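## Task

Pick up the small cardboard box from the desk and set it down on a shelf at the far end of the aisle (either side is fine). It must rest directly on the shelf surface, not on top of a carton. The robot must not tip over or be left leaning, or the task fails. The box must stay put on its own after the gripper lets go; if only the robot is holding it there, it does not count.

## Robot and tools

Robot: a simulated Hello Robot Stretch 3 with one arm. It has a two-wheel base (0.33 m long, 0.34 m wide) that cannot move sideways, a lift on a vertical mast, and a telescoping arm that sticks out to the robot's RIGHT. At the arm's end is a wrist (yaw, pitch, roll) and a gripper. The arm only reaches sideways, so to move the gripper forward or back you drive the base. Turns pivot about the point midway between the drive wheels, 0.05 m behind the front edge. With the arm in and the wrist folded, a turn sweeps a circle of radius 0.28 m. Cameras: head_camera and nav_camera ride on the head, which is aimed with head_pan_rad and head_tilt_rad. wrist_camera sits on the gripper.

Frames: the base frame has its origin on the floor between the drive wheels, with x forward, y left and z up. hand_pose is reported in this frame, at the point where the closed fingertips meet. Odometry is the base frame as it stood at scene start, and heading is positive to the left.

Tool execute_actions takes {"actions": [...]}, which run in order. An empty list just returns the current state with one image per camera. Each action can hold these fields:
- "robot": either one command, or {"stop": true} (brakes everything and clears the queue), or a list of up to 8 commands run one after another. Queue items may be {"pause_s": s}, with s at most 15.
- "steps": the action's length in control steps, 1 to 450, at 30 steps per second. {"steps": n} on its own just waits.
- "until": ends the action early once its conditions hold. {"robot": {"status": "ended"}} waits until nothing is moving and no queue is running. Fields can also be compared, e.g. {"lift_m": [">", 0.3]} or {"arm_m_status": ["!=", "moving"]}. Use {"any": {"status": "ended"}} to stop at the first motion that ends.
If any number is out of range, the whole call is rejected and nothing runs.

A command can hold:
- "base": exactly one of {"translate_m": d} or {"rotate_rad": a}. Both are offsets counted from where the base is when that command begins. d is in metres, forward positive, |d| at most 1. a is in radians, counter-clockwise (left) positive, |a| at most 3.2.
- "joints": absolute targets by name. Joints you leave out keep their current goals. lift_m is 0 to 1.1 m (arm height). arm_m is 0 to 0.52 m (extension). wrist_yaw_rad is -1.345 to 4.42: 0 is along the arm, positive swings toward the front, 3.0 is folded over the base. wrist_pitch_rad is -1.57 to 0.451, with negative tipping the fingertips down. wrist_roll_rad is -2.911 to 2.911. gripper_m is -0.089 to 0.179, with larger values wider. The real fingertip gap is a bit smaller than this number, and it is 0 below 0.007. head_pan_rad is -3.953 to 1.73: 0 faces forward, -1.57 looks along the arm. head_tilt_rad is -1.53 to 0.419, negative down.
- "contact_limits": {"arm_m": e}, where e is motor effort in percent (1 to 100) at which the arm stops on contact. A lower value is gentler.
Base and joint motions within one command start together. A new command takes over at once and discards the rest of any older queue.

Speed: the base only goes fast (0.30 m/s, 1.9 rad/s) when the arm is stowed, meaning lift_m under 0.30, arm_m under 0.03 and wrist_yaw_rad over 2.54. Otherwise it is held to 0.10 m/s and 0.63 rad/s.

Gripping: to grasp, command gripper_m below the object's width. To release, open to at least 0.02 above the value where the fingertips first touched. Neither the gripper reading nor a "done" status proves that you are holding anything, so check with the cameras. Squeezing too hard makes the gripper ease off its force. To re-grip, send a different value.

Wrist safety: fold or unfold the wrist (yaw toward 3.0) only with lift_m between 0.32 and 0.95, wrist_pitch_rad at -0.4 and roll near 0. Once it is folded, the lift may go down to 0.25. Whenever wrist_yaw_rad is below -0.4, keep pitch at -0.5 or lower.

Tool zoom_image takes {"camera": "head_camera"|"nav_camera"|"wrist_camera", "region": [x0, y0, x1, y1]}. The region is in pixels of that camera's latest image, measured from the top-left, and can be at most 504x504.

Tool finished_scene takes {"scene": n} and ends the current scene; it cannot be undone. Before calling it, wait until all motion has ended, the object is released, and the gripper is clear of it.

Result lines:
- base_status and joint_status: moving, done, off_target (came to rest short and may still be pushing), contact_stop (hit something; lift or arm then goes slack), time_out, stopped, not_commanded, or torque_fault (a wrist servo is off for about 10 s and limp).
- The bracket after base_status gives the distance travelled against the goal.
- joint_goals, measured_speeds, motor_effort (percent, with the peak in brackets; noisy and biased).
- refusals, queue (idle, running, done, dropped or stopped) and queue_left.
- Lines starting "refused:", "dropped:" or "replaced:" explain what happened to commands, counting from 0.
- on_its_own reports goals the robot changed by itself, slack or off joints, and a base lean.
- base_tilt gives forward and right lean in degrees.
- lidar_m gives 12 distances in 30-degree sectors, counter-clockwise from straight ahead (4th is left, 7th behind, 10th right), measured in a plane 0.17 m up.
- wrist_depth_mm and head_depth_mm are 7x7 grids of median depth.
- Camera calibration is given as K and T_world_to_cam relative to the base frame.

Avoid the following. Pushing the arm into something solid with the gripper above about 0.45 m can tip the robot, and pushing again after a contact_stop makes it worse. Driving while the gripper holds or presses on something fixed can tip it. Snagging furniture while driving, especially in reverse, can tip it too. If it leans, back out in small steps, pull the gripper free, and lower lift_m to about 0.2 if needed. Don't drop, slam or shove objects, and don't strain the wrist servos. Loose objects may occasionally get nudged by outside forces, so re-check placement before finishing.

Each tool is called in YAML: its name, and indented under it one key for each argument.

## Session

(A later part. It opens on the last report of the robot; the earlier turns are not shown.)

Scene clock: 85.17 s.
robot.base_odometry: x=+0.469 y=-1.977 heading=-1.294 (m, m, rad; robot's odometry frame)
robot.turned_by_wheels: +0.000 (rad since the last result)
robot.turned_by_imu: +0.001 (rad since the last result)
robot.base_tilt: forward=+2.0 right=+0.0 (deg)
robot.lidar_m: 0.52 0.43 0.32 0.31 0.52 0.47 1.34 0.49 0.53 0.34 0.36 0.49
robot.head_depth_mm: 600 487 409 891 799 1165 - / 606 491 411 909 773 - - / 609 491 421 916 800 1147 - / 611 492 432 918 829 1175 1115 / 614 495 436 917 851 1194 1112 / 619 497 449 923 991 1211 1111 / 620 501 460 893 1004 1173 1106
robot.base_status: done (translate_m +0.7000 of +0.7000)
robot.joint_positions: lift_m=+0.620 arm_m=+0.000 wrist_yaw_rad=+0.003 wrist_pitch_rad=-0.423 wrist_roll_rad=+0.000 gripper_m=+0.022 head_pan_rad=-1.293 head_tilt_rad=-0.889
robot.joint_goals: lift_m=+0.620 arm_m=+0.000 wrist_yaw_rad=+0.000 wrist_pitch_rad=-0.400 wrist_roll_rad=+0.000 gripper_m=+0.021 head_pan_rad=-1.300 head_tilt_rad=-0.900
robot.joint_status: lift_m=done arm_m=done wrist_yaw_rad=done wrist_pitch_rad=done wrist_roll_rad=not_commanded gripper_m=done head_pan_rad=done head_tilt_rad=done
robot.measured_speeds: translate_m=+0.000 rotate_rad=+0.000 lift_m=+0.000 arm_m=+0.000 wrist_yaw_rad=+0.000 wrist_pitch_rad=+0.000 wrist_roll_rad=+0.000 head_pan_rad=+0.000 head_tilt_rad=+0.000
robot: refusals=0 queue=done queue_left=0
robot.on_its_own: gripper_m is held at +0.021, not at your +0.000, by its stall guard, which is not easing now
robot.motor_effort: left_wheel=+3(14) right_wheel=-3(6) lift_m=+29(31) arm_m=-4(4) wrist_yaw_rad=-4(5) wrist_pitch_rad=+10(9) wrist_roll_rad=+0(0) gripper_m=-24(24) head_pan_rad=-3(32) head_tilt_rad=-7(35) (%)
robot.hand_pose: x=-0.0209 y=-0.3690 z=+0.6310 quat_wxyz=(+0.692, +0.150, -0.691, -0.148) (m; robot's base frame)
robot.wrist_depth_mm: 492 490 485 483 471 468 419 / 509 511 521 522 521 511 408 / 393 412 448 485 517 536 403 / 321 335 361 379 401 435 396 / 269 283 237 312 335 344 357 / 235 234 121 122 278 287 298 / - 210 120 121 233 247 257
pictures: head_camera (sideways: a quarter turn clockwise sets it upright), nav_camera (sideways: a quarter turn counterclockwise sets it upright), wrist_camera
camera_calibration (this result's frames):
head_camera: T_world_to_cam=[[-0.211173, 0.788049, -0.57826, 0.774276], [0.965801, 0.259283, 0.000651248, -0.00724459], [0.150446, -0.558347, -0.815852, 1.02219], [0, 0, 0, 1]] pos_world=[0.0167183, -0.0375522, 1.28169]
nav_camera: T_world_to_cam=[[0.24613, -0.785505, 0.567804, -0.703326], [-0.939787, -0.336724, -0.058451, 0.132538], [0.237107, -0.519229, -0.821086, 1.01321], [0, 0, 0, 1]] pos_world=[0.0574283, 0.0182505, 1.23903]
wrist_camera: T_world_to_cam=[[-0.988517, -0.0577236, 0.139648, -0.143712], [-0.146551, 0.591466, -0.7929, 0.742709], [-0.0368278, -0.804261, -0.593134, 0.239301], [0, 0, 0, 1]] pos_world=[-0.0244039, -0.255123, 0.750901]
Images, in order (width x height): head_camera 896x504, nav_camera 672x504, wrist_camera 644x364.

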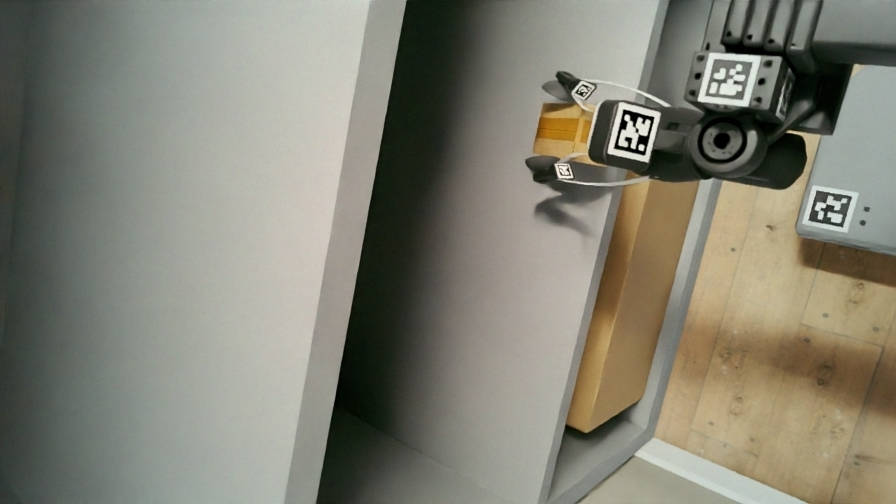

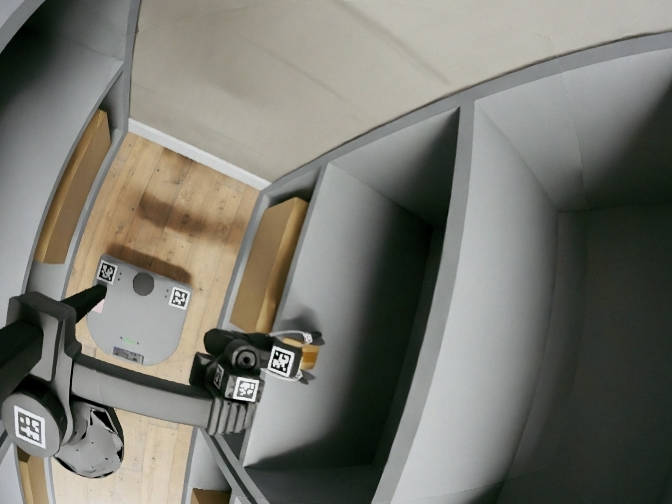

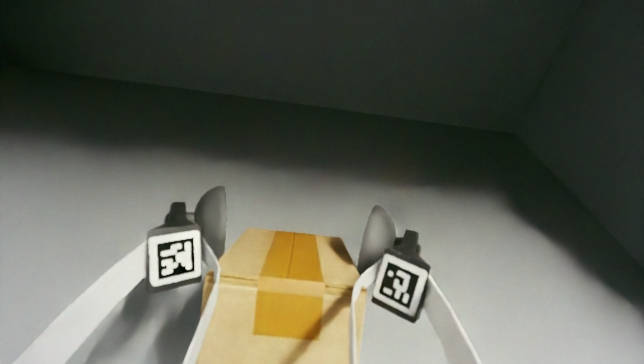

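execute_actions:
  actions:
    - {"robot":[{"joints":{"wrist_pitch_rad":0.08,"arm_m":0.12,"lift_m":0.56}}],"steps":450,"until":{"robot":{"status":"ended"}}}

Scene clock: 87.93 s.
robot.base_odometry: x=+0.469 y=-1.977 heading=-1.294 (m, m, rad; robot's odometry frame)
robot.turned_by_wheels: +0.000 (rad since the last result)
robot.turned_by_imu: +0.000 (rad since the last result)
robot.base_tilt: forward=+2.0 right=+0.1 (deg)
robot.lidar_m: 0.52 0.43 0.32 0.31 0.52 0.47 1.34 0.50 0.53 0.34 0.36 0.49
robot.head_depth_mm: 603 488 409 890 821 - - / 608 489 410 770 - 1149 1132 / 607 491 421 908 819 1152 1137 / 610 492 432 915 829 1175 1122 / 617 495 436 919 851 1191 1112 / 620 497 447 925 989 1223 1114 / 620 499 460 887 1003 1181 1116
robot.base_status: done (translate_m +0.7000 of +0.7000)
robot.joint_positions: lift_m=+0.560 arm_m=+0.120 wrist_yaw_rad=+0.002 wrist_pitch_rad=+0.049 wrist_roll_rad=+0.000 gripper_m=+0.022 head_pan_rad=-1.293 head_tilt_rad=-0.889
robot.joint_goals: lift_m=+0.560 arm_m=+0.120 wrist_yaw_rad=+0.000 wrist_pitch_rad=+0.080 wrist_roll_rad=+0.000 gripper_m=+0.021 head_pan_rad=-1.300 head_tilt_rad=-0.900
robot.joint_status: lift_m=done arm_m=done wrist_yaw_rad=done wrist_pitch_rad=done wrist_roll_rad=not_commanded gripper_m=done head_pan_rad=done head_tilt_rad=done
robot.measured_speeds: translate_m=+0.000 rotate_rad=+0.000 lift_m=+0.000 arm_m=+0.000 wrist_yaw_rad=+0.000 wrist_pitch_rad=+0.000 wrist_roll_rad=+0.000 head_pan_rad=+0.000 head_tilt_rad=+0.000
robot: refusals=0 queue=done queue_left=0
robot.on_its_own: gripper_m is held at +0.021, not at your +0.000, by its stall guard, which is not easing now
robot.motor_effort: left_wheel=+3(4) right_wheel=-3(3) lift_m=+14(28) arm_m=+4(5) wrist_yaw_rad=-2(3) wrist_pitch_rad=+13(13) wrist_roll_rad=+0(0) gripper_m=-24(24) head_pan_rad=-2(2) head_tilt_rad=-7(7) (%)
robot.hand_pose: x=-0.0209 y=-0.5218 z=+0.6876 quat_wxyz=(+0.707, -0.016, -0.706, +0.018) (m; robot's base frame)
robot.wrist_depth_mm: 380 382 393 387 391 396 394 / 385 390 391 399 406 405 403 / 395 401 409 409 418 418 403 / 406 413 412 419 416 425 399 / 415 416 425 422 434 435 383 / 375 373 121 123 440 446 374 / - 307 120 122 354 393 366
pictures: head_camera (sideways: a quarter turn clockwise sets it upright), nav_camera (sideways: a quarter turn counterclockwise sets it upright), wrist_camera
camera_calibration (this result's frames):
head_camera: T_world_to_cam=[[-0.211173, 0.788049, -0.57826, 0.774276], [0.965801, 0.259283, 0.000651248, -0.00724459], [0.150446, -0.558347, -0.815852, 1.02219], [0, 0, 0, 1]] pos_world=[0.0167183, -0.0375522, 1.28169]
nav_camera: T_world_to_cam=[[0.24613, -0.785505, 0.567804, -0.703326], [-0.939787, -0.336724, -0.058451, 0.132538], [0.237107, -0.519229, -0.821086, 1.01321], [0, 0, 0, 1]] pos_world=[0.0574283, 0.0182505, 1.23903]
wrist_camera: T_world_to_cam=[[-0.988697, 0.0124489, 0.149407, -0.130607], [-0.145304, 0.165958, -0.975369, 0.781457], [-0.0369376, -0.986054, -0.162274, -0.241129], [0, 0, 0, 1]] pos_world=[-0.0244888, -0.36583, 0.742593]
Images, in order (width x height): head_camera 896x504, nav_camera 672x504, wrist_camera 644x364.

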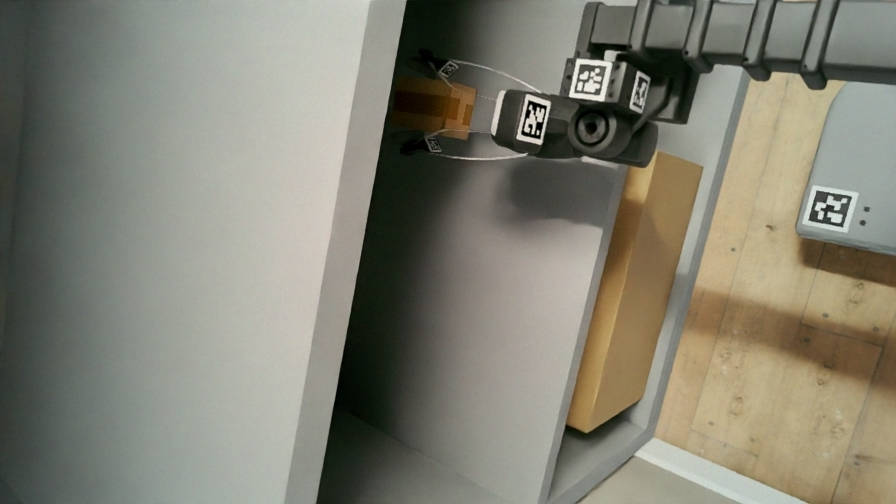

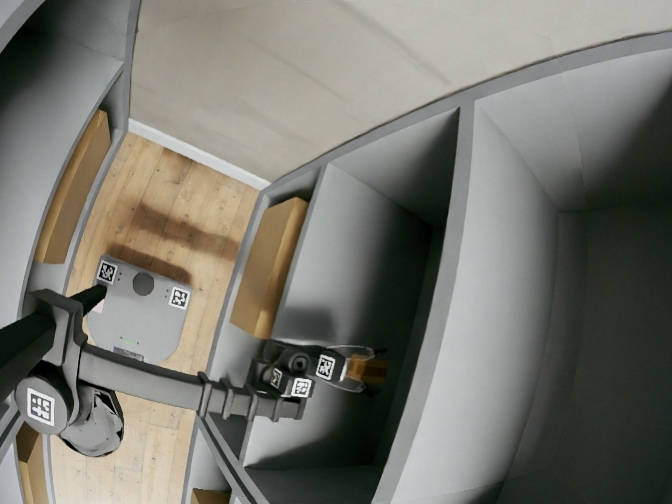

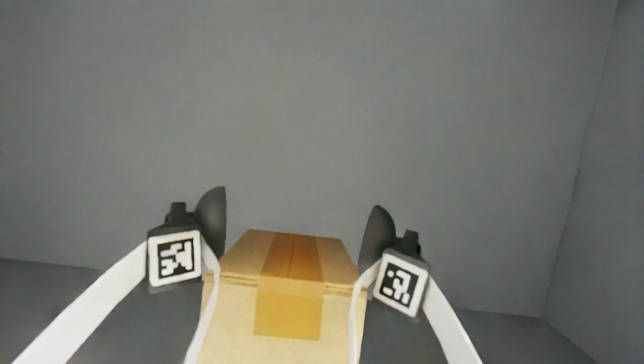

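execute_actions:
  actions:
    - {"robot":[{"joints":{"lift_m":0.475}}],"steps":450,"until":{"robot":{"status":"ended"}}}

Scene clock: 89.93 s.
robot.base_odometry: x=+0.469 y=-1.977 heading=-1.294 (m, m, rad; robot's odometry frame)
robot.turned_by_wheels: +0.000 (rad since the last result)
robot.turned_by_imu: +0.000 (rad since the last result)
robot.base_tilt: forward=+2.0 right=+0.1 (deg)
robot.lidar_m: 0.52 0.43 0.32 0.31 0.52 0.47 1.34 0.49 0.53 0.34 0.36 0.49
robot.head_depth_mm: 601 487 409 889 801 1124 1100 / 606 490 411 886 818 1164 1142 / 609 493 421 910 812 1151 1128 / 610 493 433 920 830 1164 1121 / 615 495 437 917 847 1188 1107 / 618 497 448 920 987 1216 1117 / 622 499 460 888 1006 1181 1113
robot.base_status: done (translate_m +0.7000 of +0.7000)
robot.joint_positions: lift_m=+0.475 arm_m=+0.120 wrist_yaw_rad=+0.002 wrist_pitch_rad=+0.050 wrist_roll_rad=+0.000 gripper_m=+0.022 head_pan_rad=-1.293 head_tilt_rad=-0.889
robot.joint_goals: lift_m=+0.475 arm_m=+0.120 wrist_yaw_rad=+0.000 wrist_pitch_rad=+0.080 wrist_roll_rad=+0.000 gripper_m=+0.021 head_pan_rad=-1.300 head_tilt_rad=-0.900
robot.joint_status: lift_m=done arm_m=done wrist_yaw_rad=done wrist_pitch_rad=done wrist_roll_rad=not_commanded gripper_m=done head_pan_rad=done head_tilt_rad=done
robot.measured_speeds: translate_m=+0.000 rotate_rad=+0.000 lift_m=+0.000 arm_m=+0.000 wrist_yaw_rad=+0.000 wrist_pitch_rad=+0.000 wrist_roll_rad=+0.000 head_pan_rad=+0.000 head_tilt_rad=+0.000
robot: refusals=0 queue=done queue_left=0
robot.on_its_own: gripper_m is held at +0.021, not at your +0.000, by its stall guard, which is not easing now
robot.motor_effort: left_wheel=+3(4) right_wheel=-3(3) lift_m=+13(14) arm_m=+4(4) wrist_yaw_rad=-3(2) wrist_pitch_rad=+12(13) wrist_roll_rad=+0(0) gripper_m=-24(23) head_pan_rad=-3(3) head_tilt_rad=-8(7) (%)
robot.hand_pose: x=-0.0209 y=-0.5218 z=+0.6029 quat_wxyz=(+0.707, -0.017, -0.706, +0.018) (m; robot's base frame)
robot.wrist_depth_mm: 381 379 386 384 396 397 399 / 390 389 396 399 400 407 408 / 403 400 401 412 412 408 401 / 412 409 417 417 424 431 392 / 311 342 352 423 425 435 384 / 224 222 121 122 310 329 345 / - 181 119 121 211 236 251
pictures: head_camera (sideways: a quarter turn clockwise sets it upright), nav_camera (sideways: a quarter turn counterclockwise sets it upright), wrist_camera
camera_calibration (this result's frames):
head_camera: T_world_to_cam=[[-0.211173, 0.788049, -0.57826, 0.774276], [0.965801, 0.259283, 0.000651248, -0.00724459], [0.150446, -0.558347, -0.815852, 1.02219], [0, 0, 0, 1]] pos_world=[0.0167183, -0.0375522, 1.28169]
nav_camera: T_world_to_cam=[[0.24613, -0.785505, 0.567804, -0.703326], [-0.939787, -0.336724, -0.058451, 0.132538], [0.237107, -0.519229, -0.821086, 1.01321], [0, 0, 0, 1]] pos_world=[0.0574283, 0.0182505, 1.23903]
wrist_camera: T_world_to_cam=[[-0.988698, 0.0125955, 0.149393, -0.11786], [-0.145302, 0.164996, -0.975532, 0.6984], [-0.0369367, -0.986214, -0.161301, -0.255562], [0, 0, 0, 1]] pos_world=[-0.0244888, -0.365787, 0.657697]
Images, in order (width x height): head_camera 896x504, nav_camera 672x504, wrist_camera 644x364.

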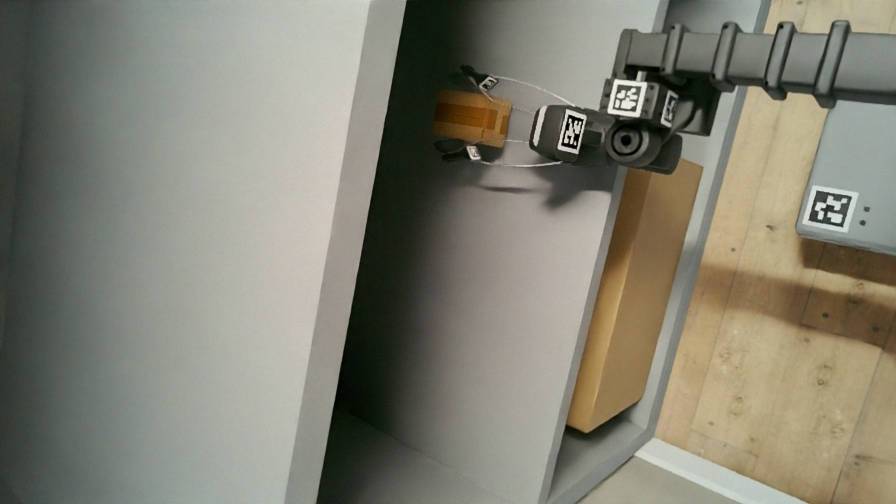

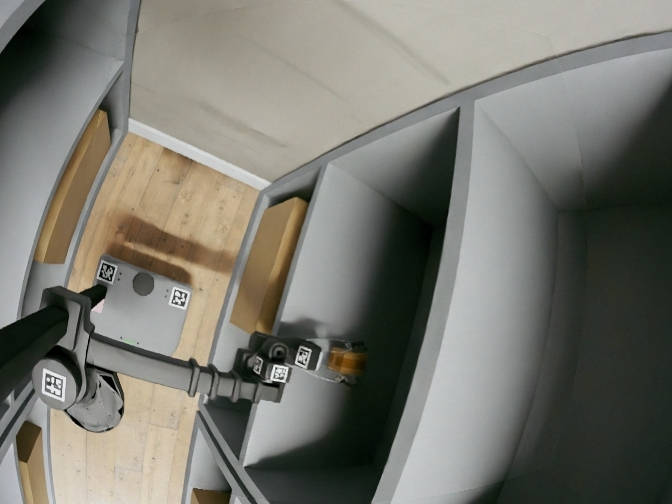

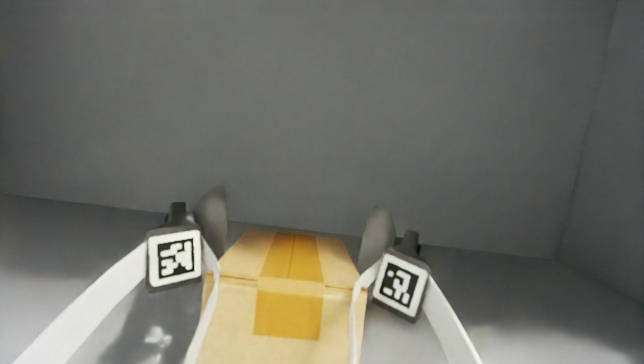

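execute_actions:
  actions:
    - {"robot":[{"joints":{"lift_m":0.46}}],"steps":450,"until":{"robot":{"status":"ended"}}}

Scene clock: 91.07 s.
robot.base_odometry: x=+0.469 y=-1.977 heading=-1.294 (m, m, rad; robot's odometry frame)
robot.turned_by_wheels: +0.000 (rad since the last result)
robot.turned_by_imu: +0.000 (rad since the last result)
robot.base_tilt: forward=+2.1 right=+0.0 (deg)
robot.lidar_m: 0.52 0.43 0.32 0.31 0.52 0.47 1.34 0.50 0.53 0.34 0.36 0.49
robot.head_depth_mm: 603 488 409 891 797 1127 1096 / 605 490 410 894 818 1162 1133 / 609 491 421 918 817 1155 1139 / 612 494 432 914 834 1165 1123 / 616 495 435 920 850 1195 1106 / 617 499 448 922 990 1216 1114 / 620 499 460 889 1005 1179 1111
robot.base_status: done (translate_m +0.7000 of +0.7000)
robot.joint_positions: lift_m=+0.461 arm_m=+0.120 wrist_yaw_rad=+0.002 wrist_pitch_rad=+0.055 wrist_roll_rad=+0.000 gripper_m=+0.022 head_pan_rad=-1.293 head_tilt_rad=-0.889
robot.joint_goals: lift_m=+0.460 arm_m=+0.120 wrist_yaw_rad=+0.000 wrist_pitch_rad=+0.080 wrist_roll_rad=+0.000 gripper_m=+0.021 head_pan_rad=-1.300 head_tilt_rad=-0.900
robot.joint_status: lift_m=done arm_m=done wrist_yaw_rad=done wrist_pitch_rad=done wrist_roll_rad=not_commanded gripper_m=done head_pan_rad=done head_tilt_rad=done
robot.measured_speeds: translate_m=+0.000 rotate_rad=+0.000 lift_m=+0.000 arm_m=+0.000 wrist_yaw_rad=+0.000 wrist_pitch_rad=+0.000 wrist_roll_rad=+0.000 head_pan_rad=+0.000 head_tilt_rad=+0.000
robot: refusals=0 queue=done queue_left=0
robot.on_its_own: gripper_m is held at +0.021, not at your +0.000, by its stall guard, which is not easing now
robot.motor_effort: left_wheel=+3(4) right_wheel=-3(3) lift_m=+12(11) arm_m=+4(4) wrist_yaw_rad=-2(2) wrist_pitch_rad=+10(12) wrist_roll_rad=+0(0) gripper_m=-25(24) head_pan_rad=-3(4) head_tilt_rad=-7(8) (%)
robot.hand_pose: x=-0.0209 y=-0.5218 z=+0.5892 quat_wxyz=(+0.707, -0.018, -0.706, +0.020) (m; robot's base frame)
robot.wrist_depth_mm: 384 382 390 397 395 399 401 / 392 393 397 400 407 407 405 / 393 397 405 409 408 416 401 / 407 410 413 420 422 426 393 / 275 302 245 351 434 432 386 / 204 199 121 122 275 292 325 / - 161 120 122 189 211 222
pictures: head_camera (sideways: a quarter turn clockwise sets it upright), nav_camera (sideways: a quarter turn counterclockwise sets it upright), wrist_camera
camera_calibration (this result's frames):
head_camera: T_world_to_cam=[[-0.211173, 0.788049, -0.57826, 0.774276], [0.965801, 0.259283, 0.000651247, -0.00724459], [0.150446, -0.558347, -0.815852, 1.02219], [0, 0, 0, 1]] pos_world=[0.0167183, -0.0375522, 1.28169]
nav_camera: T_world_to_cam=[[0.24613, -0.785505, 0.567804, -0.703326], [-0.939787, -0.336724, -0.058451, 0.132538], [0.237107, -0.519229, -0.821086, 1.01321], [0, 0, 0, 1]] pos_world=[0.0574283, 0.0182506, 1.23903]
wrist_camera: T_world_to_cam=[[-0.988699, 0.01334, 0.149317, -0.11539], [-0.145291, 0.160112, -0.976348, 0.68305], [-0.0369319, -0.987009, -0.156364, -0.261136], [0, 0, 0, 1]] pos_world=[-0.0244891, -0.365569, 0.643291]
Images, in order (width x height): head_camera 896x504, nav_camera 672x504, wrist_camera 644x364.

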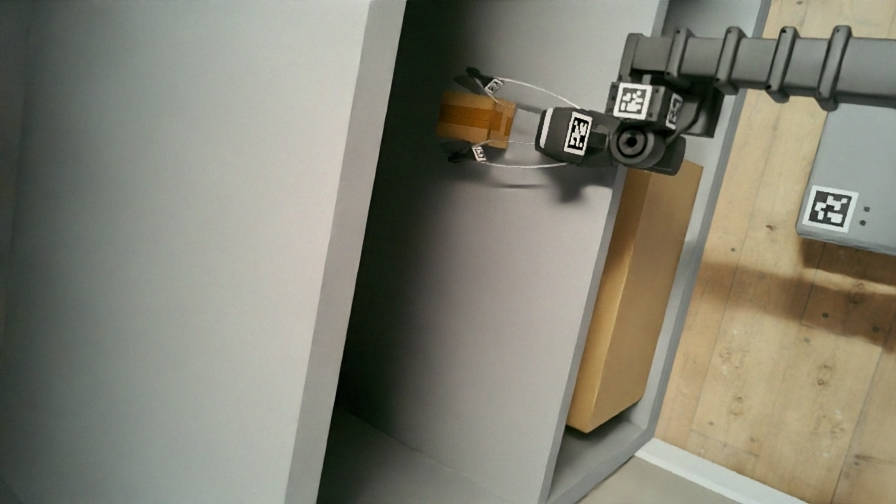

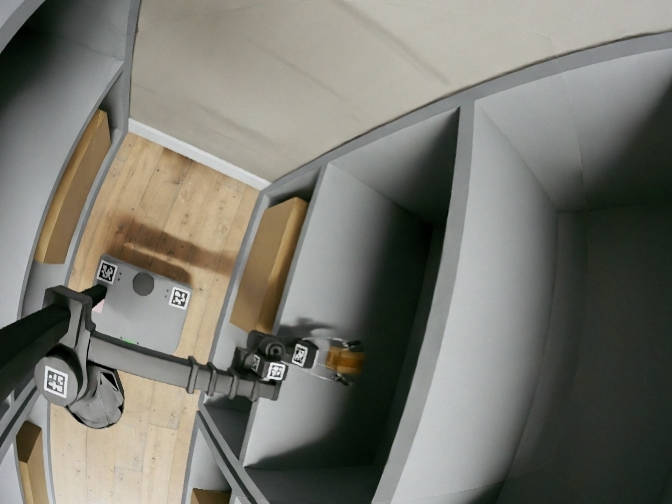

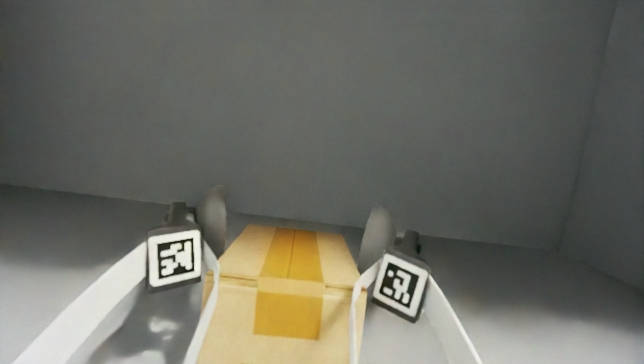

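execute_actions:
  actions:
    - {"robot":[{"joints":{"lift_m":0.455}},{"joints":{"gripper_m":0.13}},{"joints":{"lift_m":0.50}},{"joints":{"arm_m":0.0}}],"steps":450,"until":{"robot":{"status":"ended"}}}

Scene clock: 91.50 s.
robot.base_odometry: x=+0.469 y=-1.977 heading=-1.294 (m, m, rad; robot's odometry frame)
robot.turned_by_wheels: +0.000 (rad since the last result)
robot.turned_by_imu: +0.000 (rad since the last result)
robot.base_tilt: forward=+2.0 right=+0.0 (deg)
robot.lidar_m: 0.52 0.43 0.32 0.31 0.52 0.47 1.34 0.49 0.53 0.34 0.36 0.49
robot.head_depth_mm: 602 487 409 892 794 1124 1102 / 608 491 412 891 820 1171 1127 / 609 491 423 912 823 1150 1141 / 614 494 433 912 830 1176 1123 / 617 496 437 915 850 1195 1111 / 618 497 448 922 992 1212 1113 / 621 500 462 890 1019 1181 1109
robot.base_status: done (translate_m +0.7000 of +0.7000)
robot.joint_positions: lift_m=+0.459 arm_m=+0.120 wrist_yaw_rad=+0.001 wrist_pitch_rad=+0.072 wrist_roll_rad=+0.000 gripper_m=+0.022 head_pan_rad=-1.293 head_tilt_rad=-0.890
robot.joint_goals: lift_m=+0.459 arm_m=+0.120 wrist_yaw_rad=+0.000 wrist_pitch_rad=+0.080 wrist_roll_rad=+0.000 gripper_m=+0.021 head_pan_rad=-1.300 head_tilt_rad=-0.900
robot.joint_status: lift_m=contact_stop arm_m=done wrist_yaw_rad=done wrist_pitch_rad=done wrist_roll_rad=not_commanded gripper_m=done head_pan_rad=done head_tilt_rad=done
robot.measured_speeds: translate_m=+0.000 rotate_rad=+0.000 lift_m=+0.002 arm_m=+0.000 wrist_yaw_rad=+0.000 wrist_pitch_rad=+0.096 wrist_roll_rad=+0.000 head_pan_rad=+0.000 head_tilt_rad=-0.024
robot: refusals=0 queue=dropped queue_left=0
robot.on_its_own: gripper_m is held at +0.021, not at your +0.000, by its stall guard, which is not easing now; lift_m is slack since a contact_stop, until your next command for it
robot.motor_effort: left_wheel=+2(3) right_wheel=-1(3) lift_m=+15(15) arm_m=+4(4) wrist_yaw_rad=-2(3) wrist_pitch_rad=+1(10) wrist_roll_rad=+0(0) gripper_m=-24(24) head_pan_rad=-4(2) head_tilt_rad=-7(7) (%)
robot.hand_pose: x=-0.0211 y=-0.5219 z=+0.5916 quat_wxyz=(+0.707, -0.025, -0.706, +0.026) (m; robot's base frame)
robot.wrist_depth_mm: 380 383 390 396 399 400 395 / 394 393 399 399 409 414 410 / 398 406 408 405 414 414 398 / 406 405 412 423 422 425 392 / 295 325 340 412 428 434 384 / 211 208 120 123 291 308 334 / - 166 120 121 195 218 231
pictures: head_camera (sideways: a quarter turn clockwise sets it upright), nav_camera (sideways: a quarter turn counterclockwise sets it upright), wrist_camera
dropped: robot: command 0 of its queue: lift_m: contact_stop
camera_calibration (this result's frames):
head_camera: T_world_to_cam=[[-0.211251, 0.788345, -0.577828, 0.773713], [0.965803, 0.259276, 0.000643198, -0.00723412], [0.150324, -0.557932, -0.816159, 1.02259], [0, 0, 0, 1]] pos_world=[0.0167151, -0.037542, 1.28167]
nav_camera: T_world_to_cam=[[0.246207, -0.785796, 0.567368, -0.702758], [-0.939798, -0.336688, -0.0584862, 0.132584], [0.236984, -0.518812, -0.821385, 1.0136], [0, 0, 0, 1]] pos_world=[0.0574193, 0.0182823, 1.23903]
wrist_camera: T_world_to_cam=[[-0.988695, 0.0163865, 0.149042, -0.114133], [-0.145181, 0.143819, -0.978897, 0.678382], [-0.0374757, -0.989468, -0.139814, -0.27195], [0, 0, 0, 1]] pos_world=[-0.024546, -0.36478, 0.643054]
Images, in order (width x height): head_camera 896x504, nav_camera 672x504, wrist_camera 644x364.

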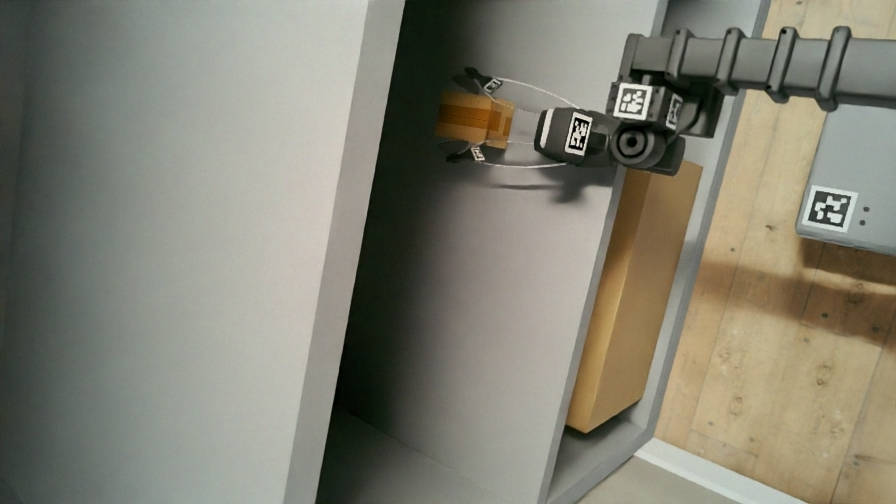

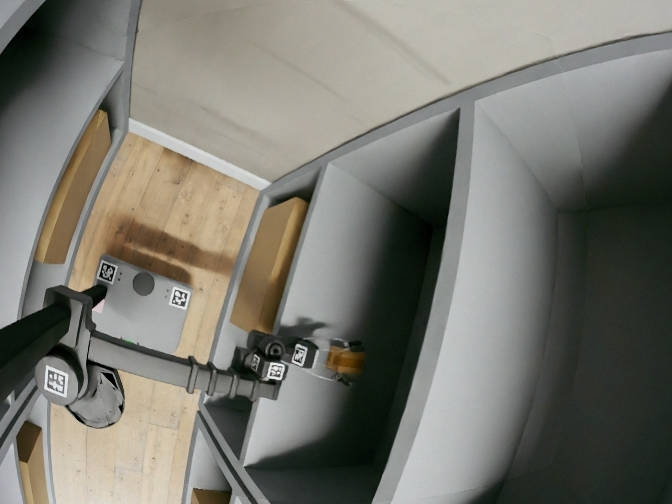

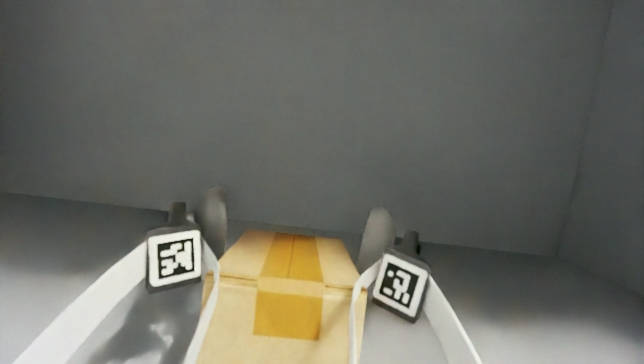

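execute_actions:
  actions:
    - {"robot":[{"joints":{"lift_m":0.462,"wrist_pitch_rad":0.06}},{"joints":{"gripper_m":0.13}},{"joints":{"lift_m":0.51}},{"joints":{"arm_m":0.0}}],"steps":450,"until":{"robot":{"status":"ended"}}}

Scene clock: 97.13 s.
robot.base_odometry: x=+0.469 y=-1.977 heading=-1.294 (m, m, rad; robot's odometry frame)
robot.turned_by_wheels: +0.000 (rad since the last result)
robot.turned_by_imu: +0.001 (rad since the last result)
robot.base_tilt: forward=+2.0 right=+0.1 (deg)
robot.lidar_m: 0.52 0.43 0.32 0.31 0.52 0.47 1.34 0.49 0.53 0.34 0.36 0.49
robot.head_depth_mm: 600 486 408 886 799 1134 - / 606 489 411 892 798 1165 - / 608 490 421 915 801 1152 - / 613 493 432 915 830 1169 1118 / 614 495 436 921 851 1197 1107 / 618 498 447 923 992 1215 1111 / 622 499 460 884 1006 1174 1111
robot.base_status: done (translate_m +0.7000 of +0.7000)
robot.joint_positions: lift_m=+0.510 arm_m=+0.000 wrist_yaw_rad=+0.001 wrist_pitch_rad=+0.039 wrist_roll_rad=+0.000 gripper_m=+0.130 head_pan_rad=-1.293 head_tilt_rad=-0.890
robot.joint_goals: lift_m=+0.510 arm_m=+0.000 wrist_yaw_rad=+0.000 wrist_pitch_rad=+0.060 wrist_roll_rad=+0.000 gripper_m=+0.130 head_pan_rad=-1.300 head_tilt_rad=-0.900
robot.joint_status: lift_m=done arm_m=done wrist_yaw_rad=done wrist_pitch_rad=done wrist_roll_rad=not_commanded gripper_m=done head_pan_rad=done head_tilt_rad=done
robot.measured_speeds: translate_m=+0.000 rotate_rad=+0.000 lift_m=+0.000 arm_m=+0.000 wrist_yaw_rad=+0.000 wrist_pitch_rad=+0.000 wrist_roll_rad=+0.000 head_pan_rad=+0.000 head_tilt_rad=+0.000
robot: refusals=0 queue=done queue_left=0
robot.motor_effort: left_wheel=+2(2) right_wheel=-2(3) lift_m=+29(28) arm_m=-4(5) wrist_yaw_rad=+0(1) wrist_pitch_rad=+9(9) wrist_roll_rad=+0(1) gripper_m=+0(98) head_pan_rad=-4(4) head_tilt_rad=-6(7) (%)
robot.hand_pose: x=-0.0213 y=-0.4023 z=+0.6341 quat_wxyz=(+0.707, -0.013, -0.707, +0.014) (m; robot's base frame)
robot.wrist_depth_mm: 483 491 491 499 505 515 415 / 498 508 504 503 522 523 411 / 507 513 526 519 531 529 406 / 522 528 530 529 542 529 390 / 391 424 453 511 538 534 384 / 265 283 293 261 370 424 370 / 217 228 242 254 267 281 306
pictures: head_camera (sideways: a quarter turn clockwise sets it upright), nav_camera (sideways: a quarter turn counterclockwise sets it upright), wrist_camera
camera_calibration (this result's frames):
head_camera: T_world_to_cam=[[-0.211258, 0.788351, -0.577817, 0.773699], [0.965802, 0.259282, 0.000643001, -0.00723386], [0.150324, -0.557921, -0.816166, 1.0226], [0, 0, 0, 1]] pos_world=[0.0167153, -0.0375417, 1.28167]
nav_camera: T_world_to_cam=[[0.246214, -0.785802, 0.567357, -0.702744], [-0.939796, -0.336693, -0.058487, 0.132585], [0.236984, -0.5188, -0.821392, 1.01361], [0, 0, 0, 1]] pos_world=[0.057419, 0.0182833, 1.23903]
wrist_camera: T_world_to_cam=[[-0.988805, 0.0121154, 0.148718, -0.124117], [-0.144296, 0.176067, -0.973745, 0.712466], [-0.0379816, -0.984304, -0.172348, -0.124909], [0, 0, 0, 1]] pos_world=[-0.0246659, -0.246887, 0.690691]
Images, in order (width x height): head_camera 896x504, nav_camera 672x504, wrist_camera 644x364.

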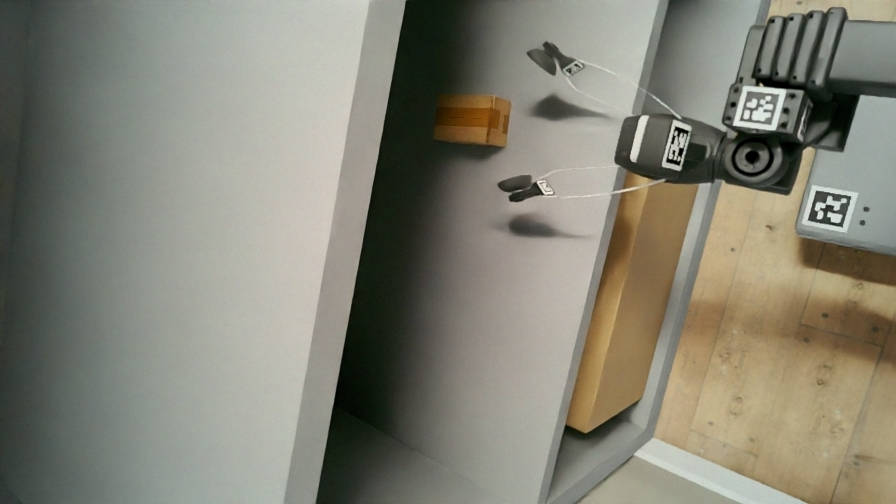

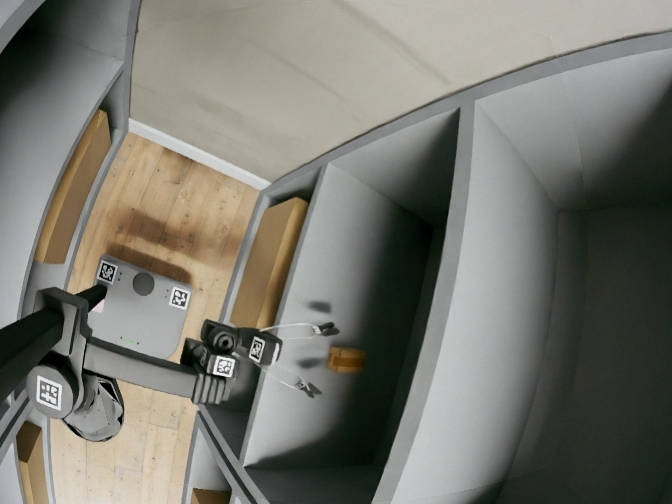

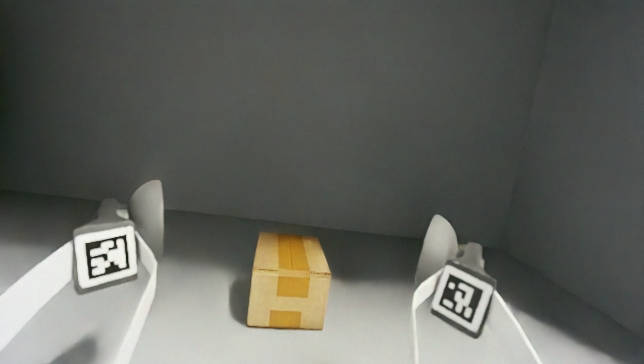

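The box is sitting on the shelf in the far-end bay.

finished_scene:
  scene: 1

The scene is finished: the task was done.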